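# Move a limp spare robot arm onto the other desk

## Task

Take the unpowered 5.7 kg spare arm, whose joints hang loose, out of the open case on its desk and lay it on the other desk. At the end it must lie motionless with no part projecting past any desk edge. No part may drop freely more than a few centimetres. The case must still be on its own desk. The robot must have released the arm and moved away. The robot must not tip over or finish leaning. The result only counts if it stays that way without the robot supporting anything.

## Robot and tools

Robot: a wheeled base with a column, a tilting head and two six-joint arms (left and right), each ending in a two-finger gripper. Folded, as at the start, it measures 0.73 m long, 0.62 m wide and 1.88 m tall, and its front sits 0.40 m ahead of the column. The base can drive straight and turn in place, but it cannot move sideways. Loose objects may occasionally get a small push from outside.

Frames: the base frame has its origin on the floor under the column, midway between the drive wheels. x is forward, y is left and z is up, in metres. left_hand and right_hand are reported in this frame. Each is the point where the fingers meet, and the tips reach 8 mm past it. In a hand's own frame, z runs along the fingers and y runs across the opening. quat_wxyz gives the hand orientation. The odometry frame is where the base frame was when the scene began. Heading is in radians, -3.142 to 3.142, with left positive. Odometry counts wheel turns, so slipping shows up as travel.

execute_actions(actions, cameras): actions is a list holding one action or none. An empty list only returns the state and images. An action may contain:
- base: exactly one of two relative commands. translate_m is a straight drive in metres, from -3 to 3, positive forward. rotate_rad is a turn in radians, from -3.2 to 3.2, positive counter-clockwise seen from above. Very long drives or turns are refused, so split them.
- joints: one flat dictionary keyed by joint name, covering both arms and the head. Values are absolute targets, not offsets.
  - head_tilt_rad: -0.61 to 1.308; positive tilts down.
  - left_joint1_rad to left_joint6_rad and right_joint1_rad to right_joint6_rad: radians.
    - joint1: -2.879 to 2.879.
    - joint2: 0 to 3.141.
    - joint3: 0 to 3.019.
    - joint4: -1.692 to 1.57.
    - joint5: -1.57 to 1.57; swings the hand sideways, positive to the robot's right.
    - joint6: -2.094 to 2.094; rolls the hand, positive clockwise seen from behind.
  - left_gripper_m and right_gripper_m: the fingertip gap in metres, 0 (closed) to 0.093.
- speeds: optional caps for this action only. translate_m takes 0.05 to 0.8 m/s and rotate_rad takes 0.1 to 1 rad/s. It does not slow the arms.

Motions in one action start together. A joint you omit may still be driving toward its earlier target. An unknown key or an out-of-range number rejects the whole call. cameras lists which images to return: cam_head_left, cam_head_right, cam_left_wrist, cam_right_wrist, nav_camera, or all. Leaving it out returns all images, and [] returns none.

wait(seconds): 0 to 10 s. Nothing new is commanded, and it returns the state plus images.

zoom_image(camera, region): gives a closer view of the latest full image from one camera. region is [x0, y0, x1, y1] in pixels from the top-left corner, at most 504 by 504.

read_manual(section): returns the licence texts only.

finished_scene(scene): ends the scene. It cannot be undone.

Arm geometry, straight-ahead case: left joint1 = -1.57 or right joint1 = 1.57, with joints 5 and 6 at 0. The shoulder is 0.12 m ahead of the column and 1.46 m up, with each arm 0.23 m to its side. Define three angles:
- a = j2 - 0.35 (upper arm lean forward from vertical).
- b = 1.05 + j2 - j3 (forearm below horizontal).
- c = b - j4 (fingers below horizontal; 1.57 means straight down).
The hand point is then 0.12 + 0.39 sin a + 0.38 cos b + 0.25 cos c ahead and 1.46 + 0.39 cos a - 0.38 sin b - 0.25 sin c up. For example, j2, j3, j4 = 0.93, 0.78, 0.14 gives about 0.60 m ahead and 1.21 m up. Expect the real hand to sit up to 5 cm lower and nearer the column than this, and about 12 cm with a heavy or far-out load. Trust the reported hand position, which is accurate to 1 to 3 cm. An empty hand reaches about 1 m from the shoulder and down to 0.47 m high (at 0.3 m ahead), never the floor.

Loads per arm, fingers pointing down:
- up to 3.2 kg: about 0.4 m ahead, 0.65 to 1.2 m up.
- up to 2 kg: out to 0.6 m ahead, 0.65 to 1.25 m up.
- up to 1 kg: out to 0.8 m ahead, 0.9 to 1.2 m up.
A single gripper holds about 2 to 6 kg. The 5.7 kg arm therefore likely needs both hands, held close in and fingers steep, at least about 1.2 rad below horizontal. An overloaded arm sags and reports time_out or off_target. Remember that the spare arm's joints are floppy, so support its parts so nothing swings down and drops.

Gripper: the fingers are 7 cm long, and the hand body is 10 cm wide and 7 cm thick. To grasp, command a gap smaller than the object; off_target is then normal. If the reported gap stays 0.002 m or more above the target, something is held. Small joint changes (under about 0.03 rad, or 0.08 rad for joints 2 and 3) may not move the joint. For gentle contact, step about 0.05 rad per call from your last target.

Result lines:
- base_status and joint_status: done, off_target, contact_stop (base only), time_out, or not_followed. not_followed comes with 'joint command not followed' when a safety check blocked an arm near the other arm, its body, or a room object. To undo it, move the joints you just commanded back by at least 0.05 rad, or drive away.
- on_its_own: what you did not command. 'held at' there is a target, not a position.
- motor_effort: only the wheel motors are listed, in % with the peak in brackets; positive pushes forward.
- wheel_motors_off = 1: the wheels shut off for 2 s after about 3 s of hard pushing.
- base_tilt: forward and right lean in degrees.
- turned_by_wheels versus turned_by_imu: if they differ by over about 4 % of the turn and 0.05 rad or more, the base collided or slipped.
- Motor temperatures: per-arm numbers. MOTOR HOT appears from 85 °C. At 100 °C that arm and its gripper go limp, and statuses read limit_stop_at_motor_heat.

An arm blocked by something keeps pushing and heats up. To ease it, resend its reported positions as targets, though a loaded arm sinks a little each time. After contact_stop, or when the base leans back (forward tilt drops by 0.5° or more), reverse 0.05 m before turning. Desktops between 0.30 and 1.20 m high can slide over the base housing and hit the column.

Cameras:
- cam_head_left and cam_head_right: 1.47 to 1.58 m up, looking ahead and down by head_tilt_rad.
- cam_left_wrist and cam_right_wrist: they look along the fingers, angled 0.62 rad toward the hand's +x. With fingers down and arm forward, that means down and back toward the robot. The image right is the hand's -y.
- nav_camera: low at the front of the base, 0.23 m up.

Avoid:
- arms colliding with or pressing on each other;
- dropping or letting the spare arm swing free;
- knocking the case off its desk;
- tipping the robot.
Finish with the grippers open and the robot backed off.

Each tool is called after "Emit:" by a JSON object that holds its "method" and its "body".

## Session

Emit:
{"method": "execute_actions", "body": {"actions": [{"joints":{"head_tilt_rad":0.6}}]}}

Scene clock: 0.73 s.
Motor temperatures (°C, as the motors report them): left_arm=[23 22 23 21 22 21] | right_arm=[22 21 21 23 20 24]
base_odometry: x=+0.000 y=+0.000 heading=+0.000 (m, m, rad; odometry frame)
turned_by_wheels: +0.000 (rad since the last result)
turned_by_imu: +0.000 (rad since the last result)
base_tilt: forward=+0.1 right=-0.3 (deg)
base_status: not commanded
joint_positions: head_tilt_rad=+0.618 left_joint1_rad=-1.571 left_joint2_rad=+0.890 left_joint3_rad=+0.416 left_joint4_rad=-0.961 left_joint5_rad=+0.028 left_joint6_rad=-0.093 left_gripper_m=+0.094 right_joint1_rad=+1.573 right_joint2_rad=+0.861 right_joint3_rad=+0.421 right_joint4_rad=-0.966 right_joint5_rad=+0.027 right_joint6_rad=+0.060 right_gripper_m=+0.094
joint_status: all done
wheel_motors_off: 0
motor_effort: left_wheel=+0(0) right_wheel=+2(2) (%)
left_hand: x=+0.1479 y=+0.2197 z=+1.2535 quat_wxyz=(+0.440, +0.048, -0.897, -0.008) (m; base frame)
right_hand: x=+0.1554 y=-0.2296 z=+1.2544 quat_wxyz=(+0.426, -0.020, -0.904, +0.024) (m; base frame)
pictures: cam_head_left, cam_head_right, cam_left_wrist, cam_right_wrist, nav_camera
Images, in order (width x height): cam_head_left 504x504, cam_head_right 504x504, cam_left_wrist 616x616, cam_right_wrist 616x616, nav_camera 504x504.

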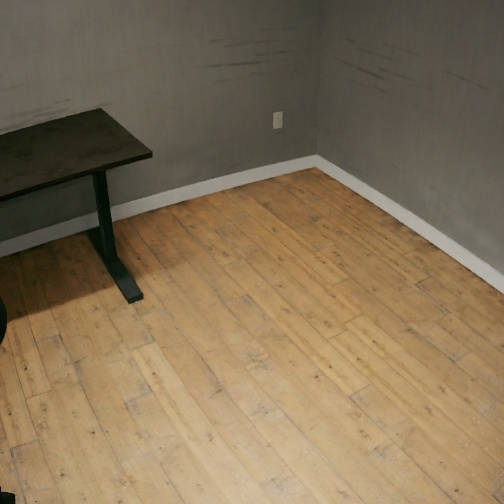

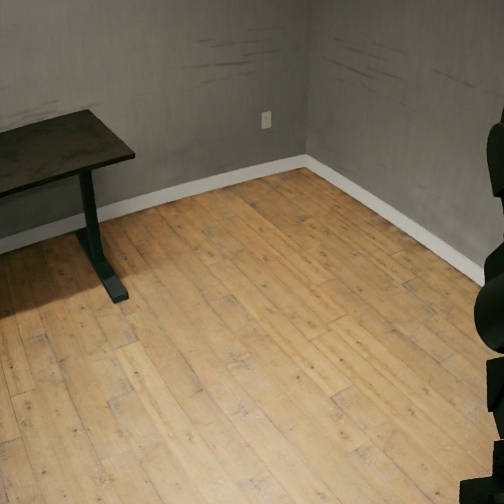

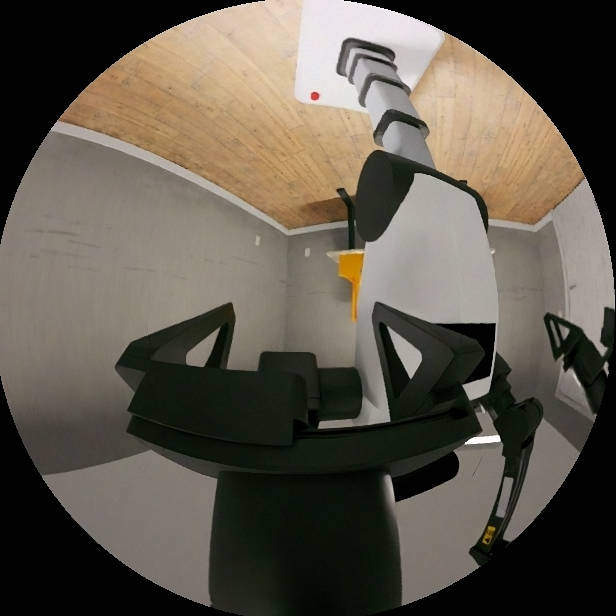

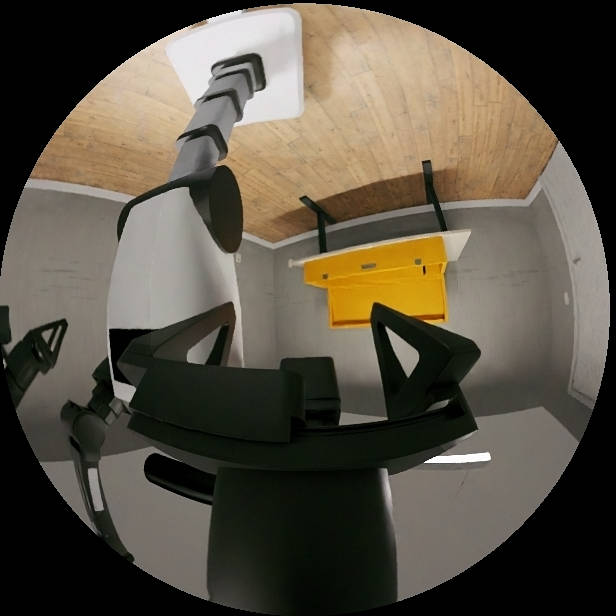

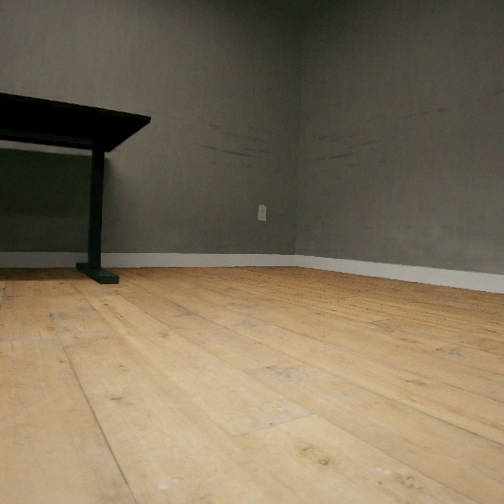

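Emit:
{"method": "execute_actions", "body": {"actions": [{"base":{"rotate_rad":3.0}}], "cameras": ["cam_head_left","cam_head_right","nav_camera"]}}

Scene clock: 6.40 s.
Motor temperatures (°C, as the motors report them): left_arm=[23 22 23 21 22 21] | right_arm=[22 21 21 23 20 24]
base_odometry: x=+0.000 y=+0.000 heading=+2.999 (m, m, rad; odometry frame)
turned_by_wheels: +2.999 (rad since the last result)
turned_by_imu: +3.035 (rad since the last result)
base_tilt: forward=+0.0 right=-0.3 (deg)
base_status: done
joint_positions: head_tilt_rad=+0.618 left_joint1_rad=-1.571 left_joint2_rad=+0.890 left_joint3_rad=+0.416 left_joint4_rad=-0.961 left_joint5_rad=+0.028 left_joint6_rad=-0.093 left_gripper_m=+0.094 right_joint1_rad=+1.573 right_joint2_rad=+0.861 right_joint3_rad=+0.421 right_joint4_rad=-0.966 right_joint5_rad=+0.027 right_joint6_rad=+0.060 right_gripper_m=+0.094
joint_status: not commanded
wheel_motors_off: 0
motor_effort: left_wheel=-3(35) right_wheel=+4(45) (%)
left_hand: x=+0.1479 y=+0.2197 z=+1.2535 quat_wxyz=(+0.440, +0.048, -0.897, -0.008) (m; base frame)
right_hand: x=+0.1556 y=-0.2296 z=+1.2544 quat_wxyz=(+0.426, -0.020, -0.904, +0.024) (m; base frame)
pictures: cam_head_left, cam_head_right, nav_camera
Images, in order (width x height): cam_head_left 504x504, cam_head_right 504x504, nav_camera 504x504.

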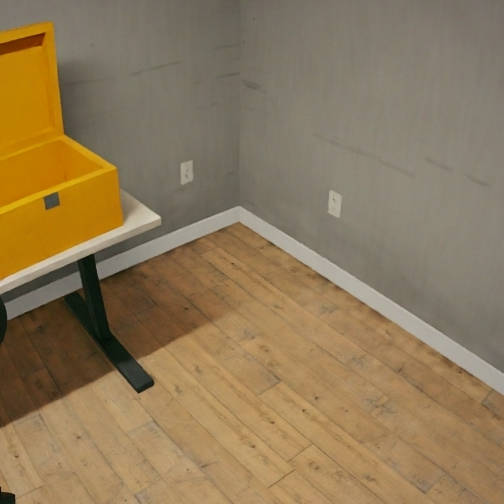

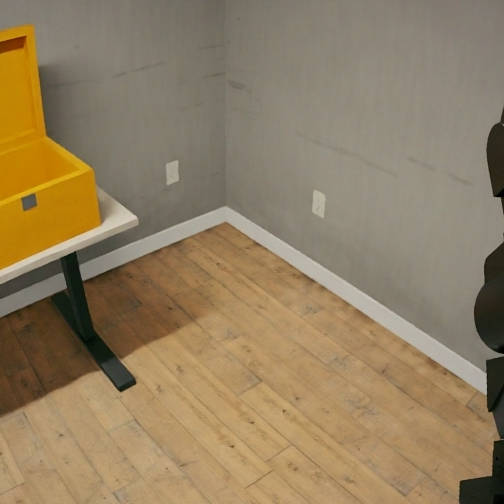

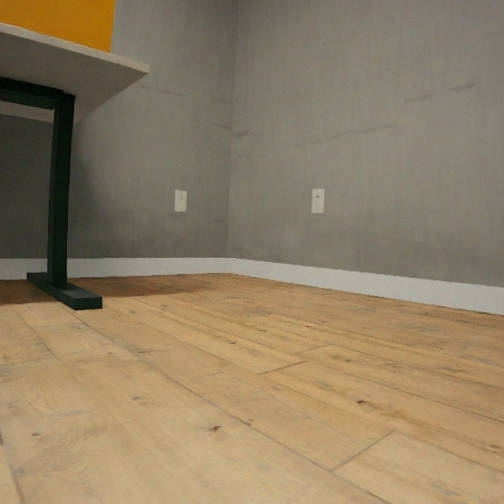

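Emit:
{"method": "execute_actions", "body": {"actions": [{"base":{"rotate_rad":0.8}}]}}

Scene clock: 9.70 s.
Motor temperatures (°C, as the motors report them): left_arm=[23 22 23 21 22 21] | right_arm=[22 21 21 23 20 24]
base_odometry: x=+0.000 y=+0.000 heading=-2.485 (m, m, rad; odometry frame)
turned_by_wheels: +0.799 (rad since the last result)
turned_by_imu: +0.810 (rad since the last result)
base_tilt: forward=+0.1 right=-0.3 (deg)
base_status: done
joint_positions: head_tilt_rad=+0.618 left_joint1_rad=-1.571 left_joint2_rad=+0.890 left_joint3_rad=+0.416 left_joint4_rad=-0.961 left_joint5_rad=+0.028 left_joint6_rad=-0.093 left_gripper_m=+0.094 right_joint1_rad=+1.573 right_joint2_rad=+0.861 right_joint3_rad=+0.421 right_joint4_rad=-0.966 right_joint5_rad=+0.027 right_joint6_rad=+0.060 right_gripper_m=+0.094
joint_status: not commanded
wheel_motors_off: 0
motor_effort: left_wheel=-3(21) right_wheel=+5(29) (%)
left_hand: x=+0.1479 y=+0.2197 z=+1.2535 quat_wxyz=(+0.440, +0.048, -0.897, -0.008) (m; base frame)
right_hand: x=+0.1558 y=-0.2296 z=+1.2543 quat_wxyz=(+0.426, -0.020, -0.904, +0.024) (m; base frame)
pictures: cam_head_left, cam_head_right, cam_left_wrist, cam_right_wrist, nav_camera
Images, in order (width x height): cam_head_left 504x504, cam_head_right 504x504, cam_left_wrist 616x616, cam_right_wrist 616x616, nav_camera 504x504.

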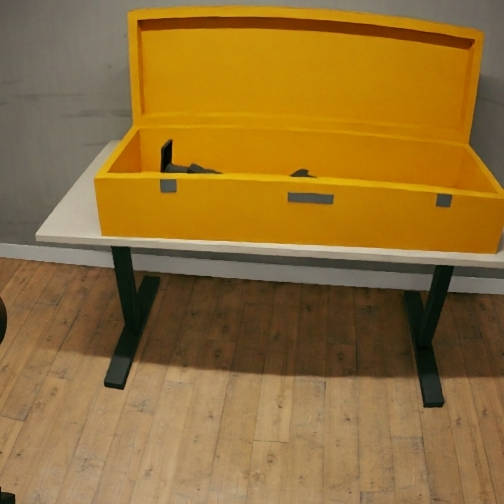

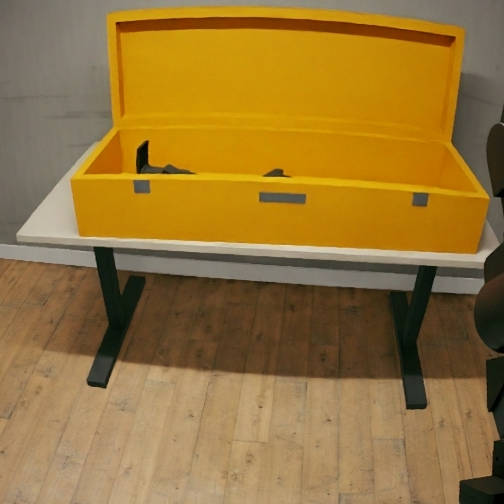

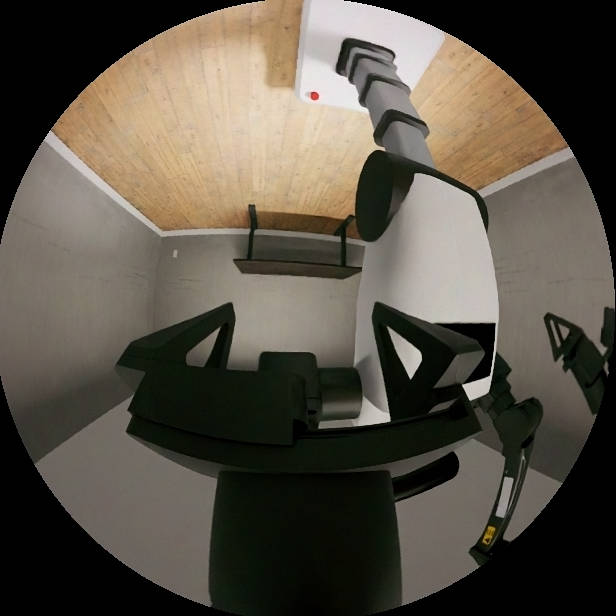

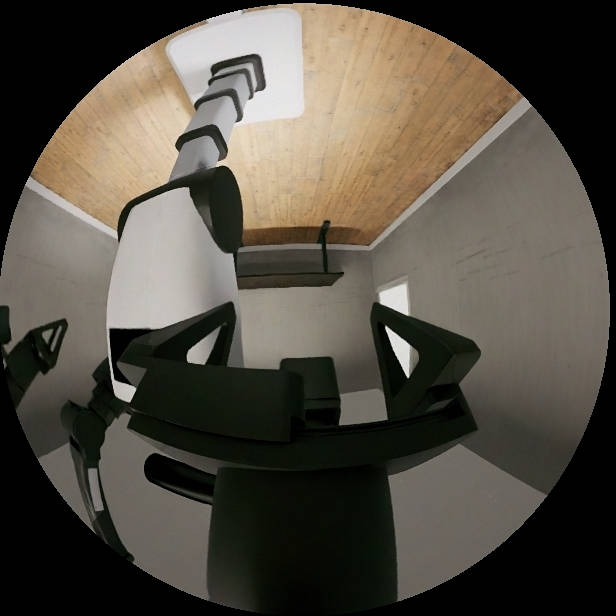

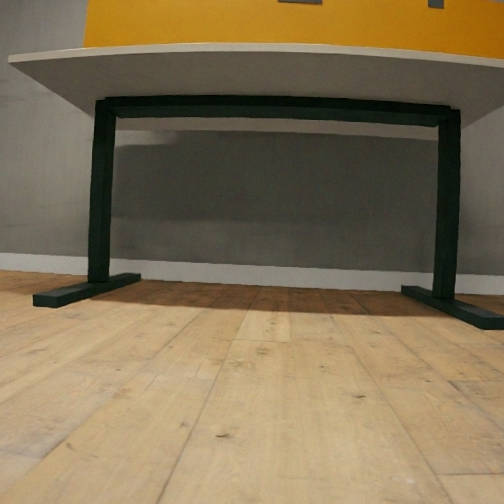

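Emit:
{"method": "execute_actions", "body": {"actions": [{"base":{"translate_m":0.8},"joints":{"head_tilt_rad":0.9,"left_joint2_rad":0.7,"left_joint3_rad":0.58,"left_joint4_rad":-0.4,"right_joint2_rad":0.7,"right_joint3_rad":0.58,"right_joint4_rad":-0.4}}]}}

Scene clock: 18.67 s.
Motor temperatures (°C, as the motors report them): left_arm=[23 22 23 21 22 21] | right_arm=[22 21 21 23 20 24]
base_odometry: x=-0.634 y=-0.489 heading=-2.485 (m, m, rad; odometry frame)
turned_by_wheels: +0.000 (rad since the last result)
turned_by_imu: +0.002 (rad since the last result)
base_tilt: forward=+0.1 right=-0.3 (deg)
base_status: done
joint_positions: head_tilt_rad=+0.902 left_joint1_rad=-1.571 left_joint2_rad=+0.689 left_joint3_rad=+0.575 left_joint4_rad=-0.411 left_joint5_rad=+0.028 left_joint6_rad=-0.093 left_gripper_m=+0.094 right_joint1_rad=+1.573 right_joint2_rad=+0.690 right_joint3_rad=+0.576 right_joint4_rad=-0.408 right_joint5_rad=+0.027 right_joint6_rad=+0.060 right_gripper_m=+0.094
joint_status: all done
wheel_motors_off: 0
motor_effort: left_wheel=+0(40) right_wheel=+0(64) (%)
left_hand: x=+0.4050 y=+0.2196 z=+1.2225 quat_wxyz=(+0.001, +0.046, -0.999, +0.014) (m; base frame)
right_hand: x=+0.4061 y=-0.2292 z=+1.2222 quat_wxyz=(-0.001, -0.029, -0.999, +0.012) (m; base frame)
pictures: cam_head_left, cam_head_right, cam_left_wrist, cam_right_wrist, nav_camera
Images, in order (width x height): cam_head_left 504x504, cam_head_right 504x504, cam_left_wrist 616x616, cam_right_wrist 616x616, nav_camera 504x504.

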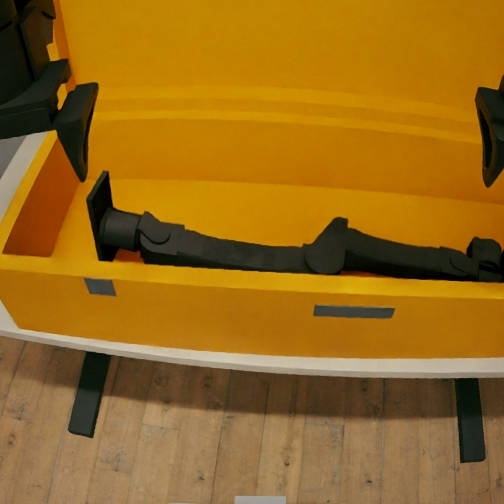

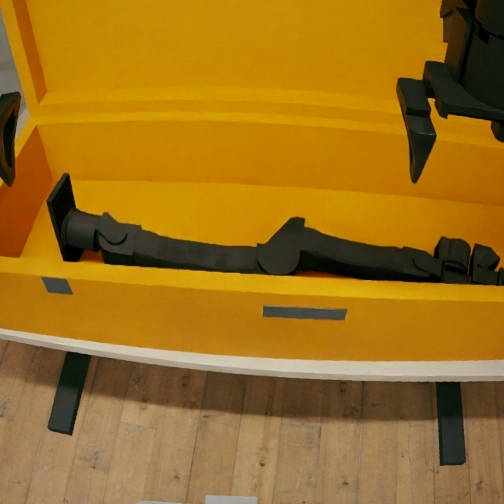

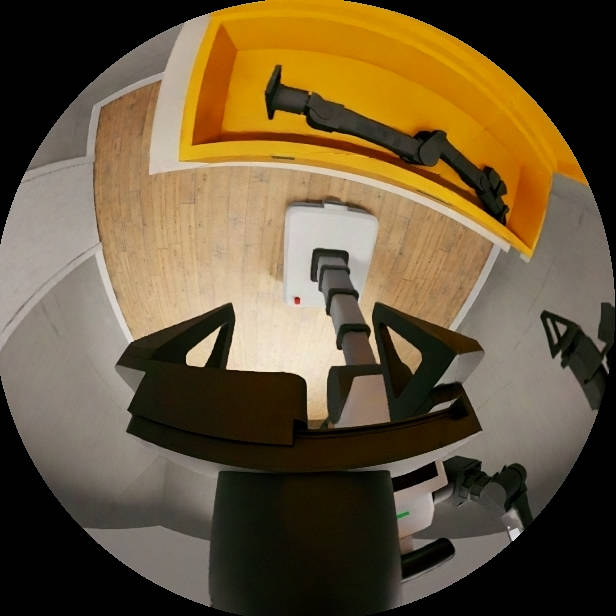

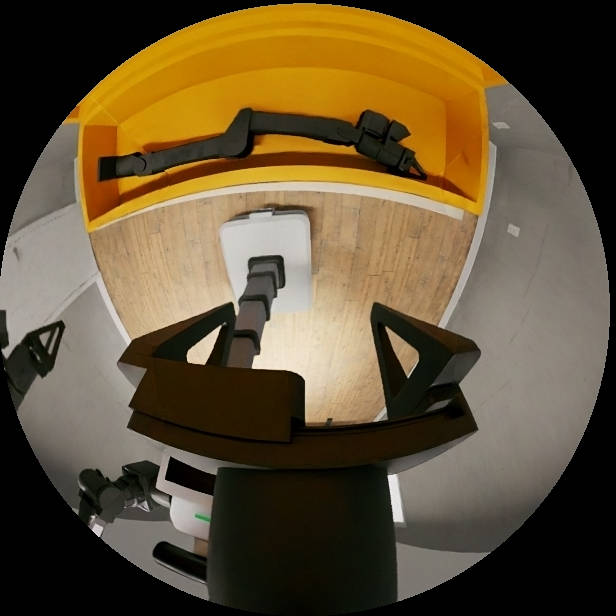

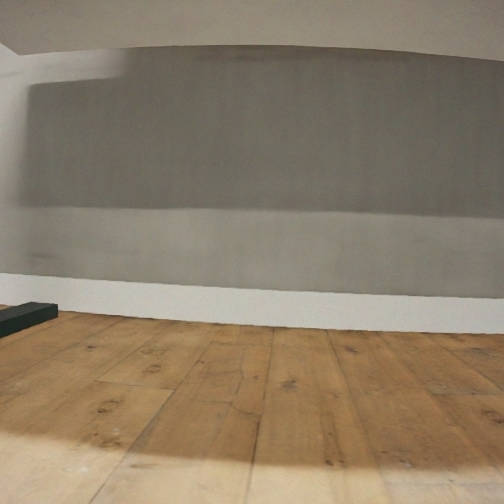

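Emit:
{"method": "execute_actions", "body": {"actions": [{"base":{"translate_m":0.3},"joints":{"head_tilt_rad":1.2,"left_joint6_rad":-1.57,"right_joint6_rad":1.57}}]}}

Scene clock: 23.30 s.
Motor temperatures (°C, as the motors report them): left_arm=[23 22 23 21 22 21] | right_arm=[22 22 22 23 20 24]
base_odometry: x=-0.871 y=-0.672 heading=-2.485 (m, m, rad; odometry frame)
turned_by_wheels: +0.000 (rad since the last result)
turned_by_imu: +0.001 (rad since the last result)
base_tilt: forward=+0.1 right=-0.3 (deg)
base_status: done
joint_positions: head_tilt_rad=+1.199 left_joint1_rad=-1.571 left_joint2_rad=+0.690 left_joint3_rad=+0.575 left_joint4_rad=-0.411 left_joint5_rad=+0.028 left_joint6_rad=-1.558 left_gripper_m=+0.094 right_joint1_rad=+1.573 right_joint2_rad=+0.694 right_joint3_rad=+0.576 right_joint4_rad=-0.407 right_joint5_rad=+0.027 right_joint6_rad=+1.562 right_gripper_m=+0.094
joint_status: all done
wheel_motors_off: 0
motor_effort: left_wheel=+0(30) right_wheel=+1(41) (%)
left_hand: x=+0.4050 y=+0.2196 z=+1.2223 quat_wxyz=(+0.011, +0.702, -0.712, +0.009) (m; base frame)
right_hand: x=+0.4052 y=-0.2292 z=+1.2211 quat_wxyz=(-0.008, -0.704, -0.711, +0.010) (m; base frame)
pictures: cam_head_left, cam_head_right, cam_left_wrist, cam_right_wrist, nav_camera
Images, in order (width x height): cam_head_left 504x504, cam_head_right 504x504, cam_left_wrist 616x616, cam_right_wrist 616x616, nav_camera 504x504.

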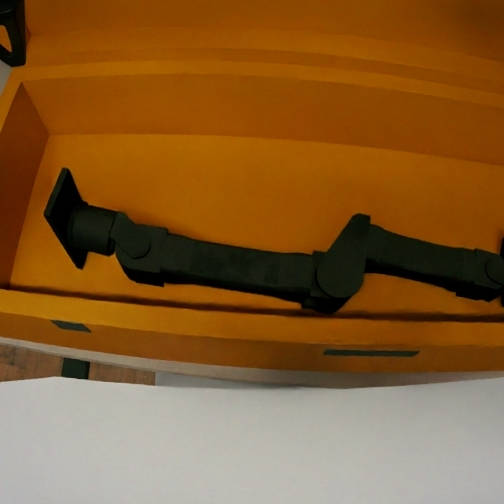

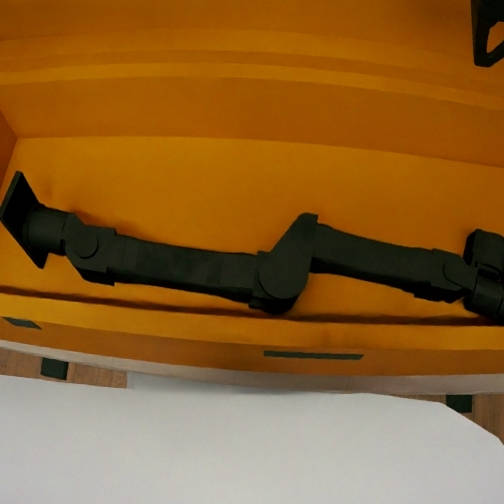

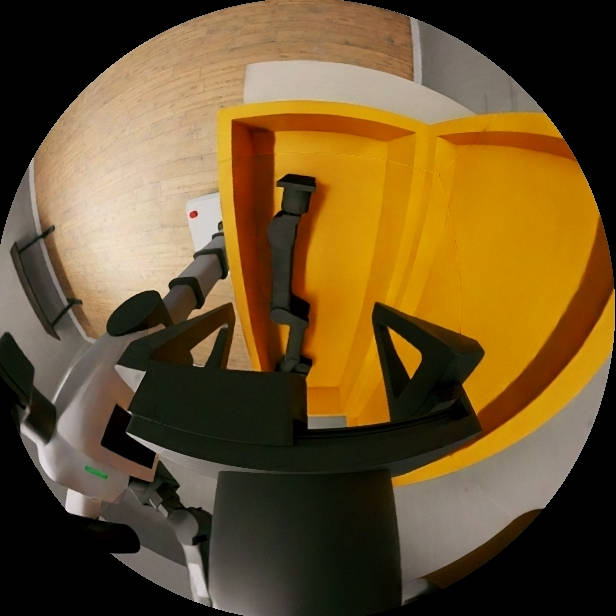

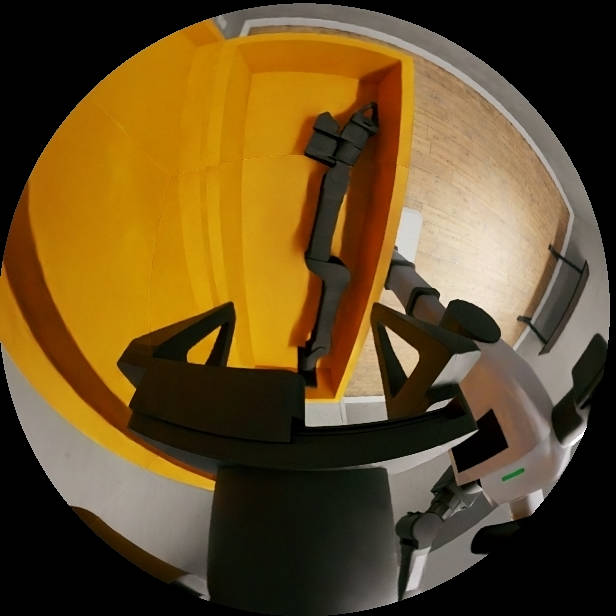

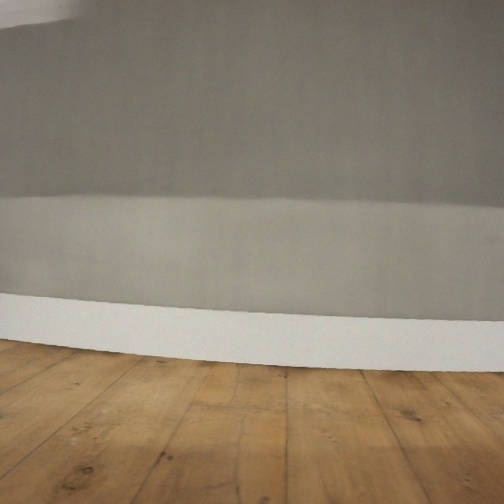

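Emit:
{"method": "execute_actions", "body": {"actions": [{"joints":{"left_joint2_rad":1.65,"left_joint3_rad":0.88,"left_joint4_rad":0.25,"right_joint2_rad":1.65,"right_joint3_rad":0.88,"right_joint4_rad":0.25}}], "cameras": ["cam_head_left","cam_left_wrist","cam_right_wrist"]}}

Scene clock: 30.60 s.
Motor temperatures (°C, as the motors report them): left_arm=[23 22 23 21 22 21] | right_arm=[22 22 22 23 20 24]
base_odometry: x=-0.871 y=-0.672 heading=-2.485 (m, m, rad; odometry frame)
turned_by_wheels: +0.000 (rad since the last result)
turned_by_imu: +0.001 (rad since the last result)
base_tilt: forward=+0.1 right=-0.3 (deg)
base_status: not commanded
joint_positions: head_tilt_rad=+1.199 left_joint1_rad=-1.571 left_joint2_rad=+1.660 left_joint3_rad=+0.881 left_joint4_rad=+0.235 left_joint5_rad=+0.028 left_joint6_rad=-1.559 left_gripper_m=+0.094 right_joint1_rad=+1.574 right_joint2_rad=+1.110 right_joint3_rad=+0.833 right_joint4_rad=+0.322 right_joint5_rad=+0.026 right_joint6_rad=+1.566 right_gripper_m=+0.094
joint_status: right_joint2_rad time_out (moved +0.415 of +0.956); right_joint4_rad time_out (moved +0.729 of +0.657); the others done
wheel_motors_off: 0
on_its_own: right_joint2_rad reads +1.110 and still pushes toward +1.430 since a time_out (your +1.650 is given up); right_joint4_rad reads +0.322 and still pushes toward +0.250 since a time_out
motor_effort: left_wheel=+1(4) right_wheel=+29(29) (%)
left_hand: x=+0.3945 y=+0.2196 z=+0.9385 quat_wxyz=(+0.017, +0.703, -0.711, +0.003) (m; base frame)
right_hand: x=+0.6159 y=-0.2285 z=+1.1566 quat_wxyz=(-0.207, -0.679, -0.678, -0.190) (m; base frame)
pictures: cam_head_left, cam_left_wrist, cam_right_wrist
Images, in order (width x height): cam_head_left 504x504, cam_left_wrist 616x616, cam_right_wrist 616x616.

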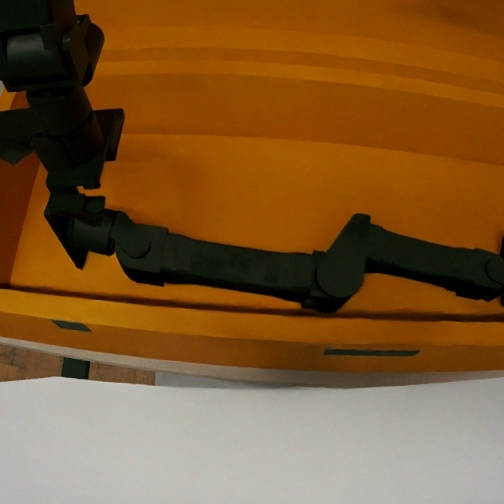

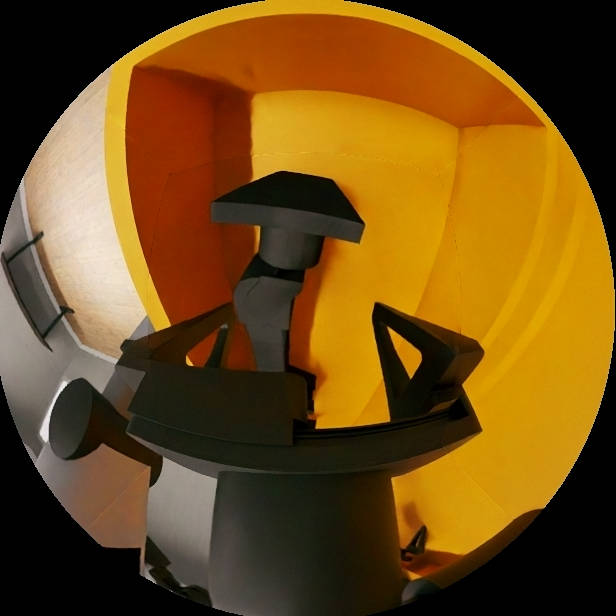

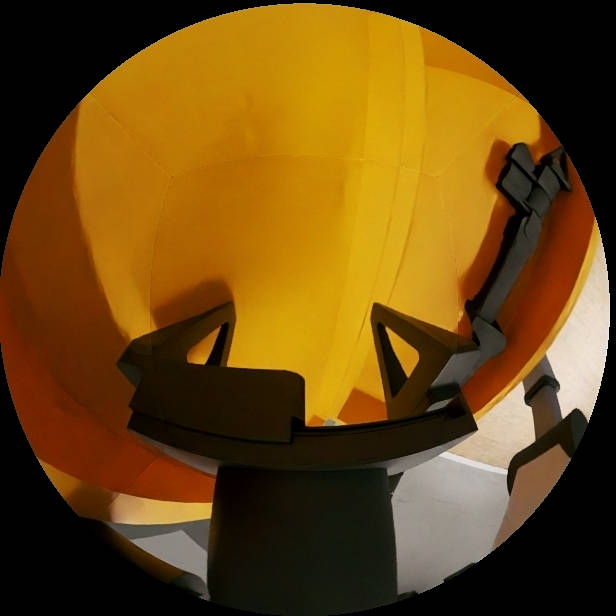

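Emit:
{"method": "execute_actions", "body": {"actions": [{"joints":{"left_joint2_rad":0.7,"left_joint3_rad":0.58,"left_joint4_rad":-0.4,"right_joint2_rad":0.7,"right_joint3_rad":0.58,"right_joint4_rad":-0.4}}], "cameras": []}}

Emit:
{"method": "execute_actions", "body": {"actions": [{"base":{"rotate_rad":0.33}}], "cameras": []}}

Emit:
{"method": "execute_actions", "body": {"actions": [{"base":{"translate_m":-0.52}}], "cameras": []}}

Emit:
{"method": "execute_actions", "body": {"actions": [{"base":{"rotate_rad":-0.36},"joints":{"left_joint2_rad":1.0,"left_joint3_rad":0.48,"left_joint4_rad":0.0,"right_joint2_rad":1.0,"right_joint3_rad":0.48,"right_joint4_rad":0.0}}], "cameras": []}}

Emit:
{"method": "execute_actions", "body": {"actions": [{"joints":{"left_joint2_rad":0.95,"left_joint3_rad":0.6,"left_joint4_rad":-0.17,"right_joint2_rad":0.95,"right_joint3_rad":0.6,"right_joint4_rad":-0.17},"base":{"translate_m":0.5}}], "cameras": []}}

Emit:
{"method": "execute_actions", "body": {"actions": [{"joints":{"left_joint2_rad":1.35,"left_joint3_rad":0.7,"left_joint4_rad":0.13,"right_joint2_rad":1.35,"right_joint3_rad":0.7,"right_joint4_rad":0.13}}], "cameras": ["cam_head_left","cam_left_wrist","cam_right_wrist"]}}

Scene clock: 41.33 s.
Motor temperatures (°C, as the motors report them): left_arm=[23 23 23 21 22 21] | right_arm=[22 22 22 24 21 24]
base_odometry: x=-0.871 y=-0.672 heading=-2.485 (m, m, rad; odometry frame)
turned_by_wheels: +0.000 (rad since the last result)
turned_by_imu: +0.001 (rad since the last result)
base_tilt: forward=+0.0 right=-0.2 (deg)
base_status: not commanded
joint_positions: head_tilt_rad=+1.199 left_joint1_rad=-1.571 left_joint2_rad=+0.706 left_joint3_rad=+0.580 left_joint4_rad=-0.385 left_joint5_rad=+0.028 left_joint6_rad=-1.559 left_gripper_m=+0.094 right_joint1_rad=+1.574 right_joint2_rad=+0.691 right_joint3_rad=+0.578 right_joint4_rad=-0.389 right_joint5_rad=+0.026 right_joint6_rad=+1.566 right_gripper_m=+0.094
joint_status: all done
wheel_motors_off: 0
motor_effort: left_wheel=-4(6) right_wheel=+7(28) (%)
left_hand: x=+0.4102 y=+0.2196 z=+1.2183 quat_wxyz=(+0.005, +0.703, -0.711, +0.014) (m; base frame)
right_hand: x=+0.4115 y=-0.2288 z=+1.2223 quat_wxyz=(-0.016, -0.705, -0.709, +0.001) (m; base frame)
pictures: none
No camera images: the call's "cameras" was empty. Leave "cameras" out to get every camera's image.

Scene clock: 42.97 s.
Motor temperatures (°C, as the motors report them): left_arm=[23 23 23 21 22 21] | right_arm=[22 22 22 24 21 24]
base_odometry: x=-0.871 y=-0.672 heading=-2.156 (m, m, rad; odometry frame)
turned_by_wheels: +0.329 (rad since the last result)
turned_by_imu: +0.330 (rad since the last result)
base_tilt: forward=+0.1 right=-0.2 (deg)
base_status: done
joint_positions: head_tilt_rad=+1.199 left_joint1_rad=-1.571 left_joint2_rad=+0.706 left_joint3_rad=+0.579 left_joint4_rad=-0.385 left_joint5_rad=+0.028 left_joint6_rad=-1.559 left_gripper_m=+0.094 right_joint1_rad=+1.574 right_joint2_rad=+0.691 right_joint3_rad=+0.578 right_joint4_rad=-0.389 right_joint5_rad=+0.026 right_joint6_rad=+1.566 right_gripper_m=+0.094
joint_status: not commanded
wheel_motors_off: 0
motor_effort: left_wheel=-3(39) right_wheel=+3(48) (%)
left_hand: x=+0.4100 y=+0.2196 z=+1.2183 quat_wxyz=(+0.006, +0.703, -0.711, +0.014) (m; base frame)
right_hand: x=+0.4115 y=-0.2288 z=+1.2223 quat_wxyz=(-0.016, -0.705, -0.709, +0.001) (m; base frame)
pictures: none
No camera images: the call's "cameras" was empty. Leave "cameras" out to get every camera's image.

Scene clock: 45.50 s.
Motor temperatures (°C, as the motors report them): left_arm=[23 23 23 21 22 21] | right_arm=[22 22 22 23 21 24]
base_odometry: x=-0.584 y=-0.238 heading=-2.156 (m, m, rad; odometry frame)
turned_by_wheels: +0.000 (rad since the last result)
turned_by_imu: +0.000 (rad since the last result)
base_tilt: forward=+0.1 right=-0.2 (deg)
base_status: done
joint_positions: head_tilt_rad=+1.199 left_joint1_rad=-1.571 left_joint2_rad=+0.705 left_joint3_rad=+0.571 left_joint4_rad=-0.388 left_joint5_rad=+0.028 left_joint6_rad=-1.559 left_gripper_m=+0.094 right_joint1_rad=+1.574 right_joint2_rad=+0.693 right_joint3_rad=+0.571 right_joint4_rad=-0.391 right_joint5_rad=+0.026 right_joint6_rad=+1.566 right_gripper_m=+0.094
joint_status: not commanded
wheel_motors_off: 0
motor_effort: left_wheel=+0(52) right_wheel=+0(57) (%)
left_hand: x=+0.4047 y=+0.2196 z=+1.2174 quat_wxyz=(+0.009, +0.703, -0.711, +0.011) (m; base frame)
right_hand: x=+0.4067 y=-0.2288 z=+1.2207 quat_wxyz=(-0.012, -0.705, -0.709, +0.005) (m; base frame)
pictures: none
No camera images: the call's "cameras" was empty. Leave "cameras" out to get every camera's image.

Scene clock: 47.17 s.
Motor temperatures (°C, as the motors report them): left_arm=[23 23 23 21 22 21] | right_arm=[22 22 22 23 21 24]
base_odometry: x=-0.584 y=-0.238 heading=-2.516 (m, m, rad; odometry frame)
turned_by_wheels: -0.359 (rad since the last result)
turned_by_imu: -0.361 (rad since the last result)
base_tilt: forward=+0.1 right=-0.3 (deg)
base_status: done
joint_positions: head_tilt_rad=+1.199 left_joint1_rad=-1.571 left_joint2_rad=+1.000 left_joint3_rad=+0.484 left_joint4_rad=-0.011 left_joint5_rad=+0.028 left_joint6_rad=-1.559 left_gripper_m=+0.094 right_joint1_rad=+1.574 right_joint2_rad=+1.011 right_joint3_rad=+0.477 right_joint4_rad=-0.010 right_joint5_rad=+0.026 right_joint6_rad=+1.566 right_gripper_m=+0.094
joint_status: all done
wheel_motors_off: 0
motor_effort: left_wheel=+3(41) right_wheel=-1(38) (%)
left_hand: x=+0.3597 y=+0.2196 z=+1.1337 quat_wxyz=(+0.011, +0.703, -0.711, +0.009) (m; base frame)
right_hand: x=+0.3525 y=-0.2286 z=+1.1313 quat_wxyz=(-0.001, -0.705, -0.709, +0.015) (m; base frame)
pictures: none
No camera images: the call's "cameras" was empty. Leave "cameras" out to get every camera's image.

Scene clock: 49.50 s.
Motor temperatures (°C, as the motors report them): left_arm=[23 23 23 21 22 21] | right_arm=[22 22 22 23 21 24]
base_odometry: x=-0.989 y=-0.531 heading=-2.516 (m, m, rad; odometry frame)
turned_by_wheels: +0.000 (rad since the last result)
turned_by_imu: +0.001 (rad since the last result)
base_tilt: forward=+0.1 right=-0.3 (deg)
base_status: done
joint_positions: head_tilt_rad=+1.199 left_joint1_rad=-1.571 left_joint2_rad=+0.964 left_joint3_rad=+0.601 left_joint4_rad=-0.158 left_joint5_rad=+0.028 left_joint6_rad=-1.559 left_gripper_m=+0.094 right_joint1_rad=+1.574 right_joint2_rad=+0.951 right_joint3_rad=+0.599 right_joint4_rad=-0.161 right_joint5_rad=+0.026 right_joint6_rad=+1.566 right_gripper_m=+0.094
joint_status: all done
wheel_motors_off: 0
motor_effort: left_wheel=+0(50) right_wheel=+0(55) (%)
left_hand: x=+0.4083 y=+0.2196 z=+1.1470 quat_wxyz=(+0.009, +0.703, -0.711, +0.011) (m; base frame)
right_hand: x=+0.4109 y=-0.2286 z=+1.1507 quat_wxyz=(-0.012, -0.705, -0.709, +0.004) (m; base frame)
pictures: none
No camera images: the call's "cameras" was empty. Leave "cameras" out to get every camera's image.

Scene clock: 50.80 s.
Motor temperatures (°C, as the motors report them): left_arm=[23 23 23 21 22 21] | right_arm=[22 22 22 23 21 24]
base_odometry: x=-0.989 y=-0.531 heading=-2.516 (m, m, rad; odometry frame)
turned_by_wheels: +0.000 (rad since the last result)
turned_by_imu: +0.000 (rad since the last result)
base_tilt: forward=+0.1 right=-0.2 (deg)
base_status: not commanded
joint_positions: head_tilt_rad=+1.199 left_joint1_rad=-1.571 left_joint2_rad=+1.358 left_joint3_rad=+0.699 left_joint4_rad=+0.115 left_joint5_rad=+0.028 left_joint6_rad=-1.559 left_gripper_m=+0.094 right_joint1_rad=+1.574 right_joint2_rad=+1.363 right_joint3_rad=+0.699 right_joint4_rad=+0.118 right_joint5_rad=+0.026 right_joint6_rad=+1.566 right_gripper_m=+0.094
joint_status: all done
wheel_motors_off: 0
motor_effort: left_wheel=+0(2) right_wheel=+0(2) (%)
left_hand: x=+0.3935 y=+0.2196 z=+1.0359 quat_wxyz=(+0.017, +0.703, -0.711, +0.003) (m; base frame)
right_hand: x=+0.3921 y=-0.2283 z=+1.0348 quat_wxyz=(+0.000, -0.705, -0.709, +0.016) (m; base frame)
pictures: cam_head_left, cam_left_wrist, cam_right_wrist
Images, in order (width x height): cam_head_left 504x504, cam_left_wrist 616x616, cam_right_wrist 616x616.

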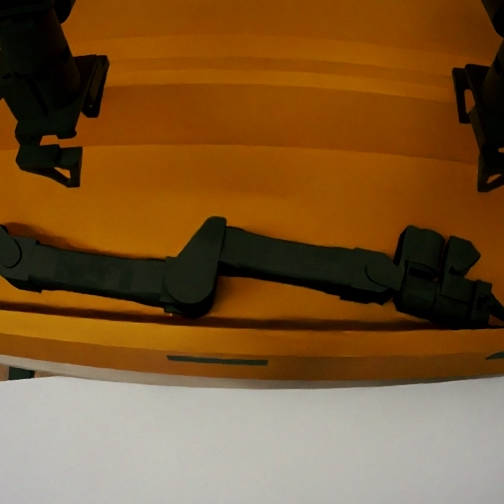

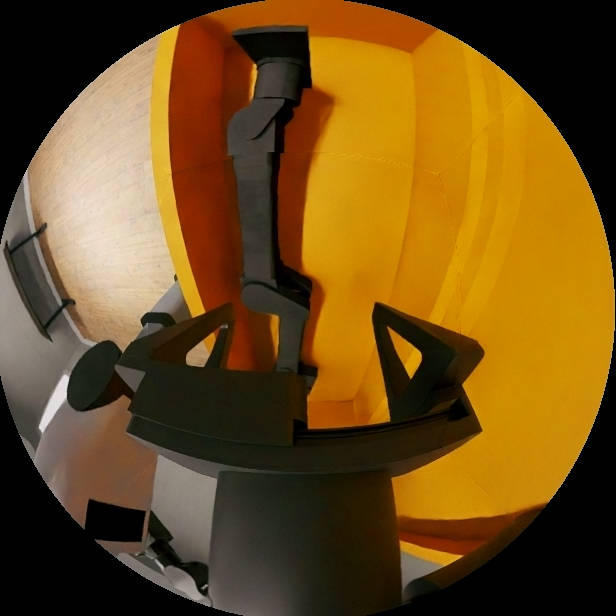

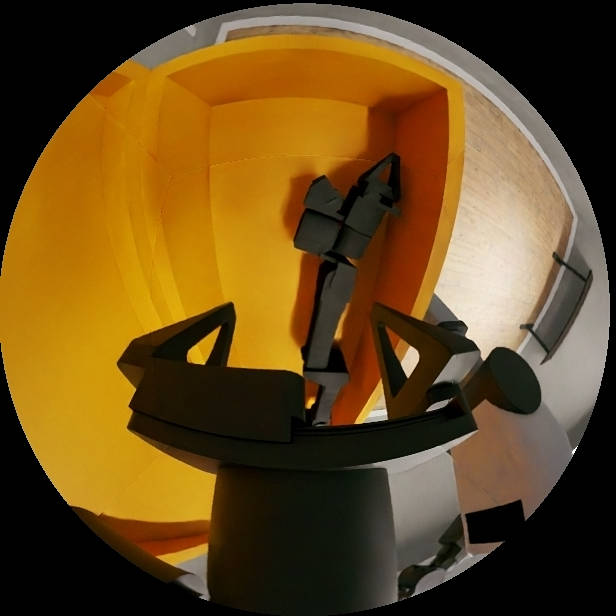

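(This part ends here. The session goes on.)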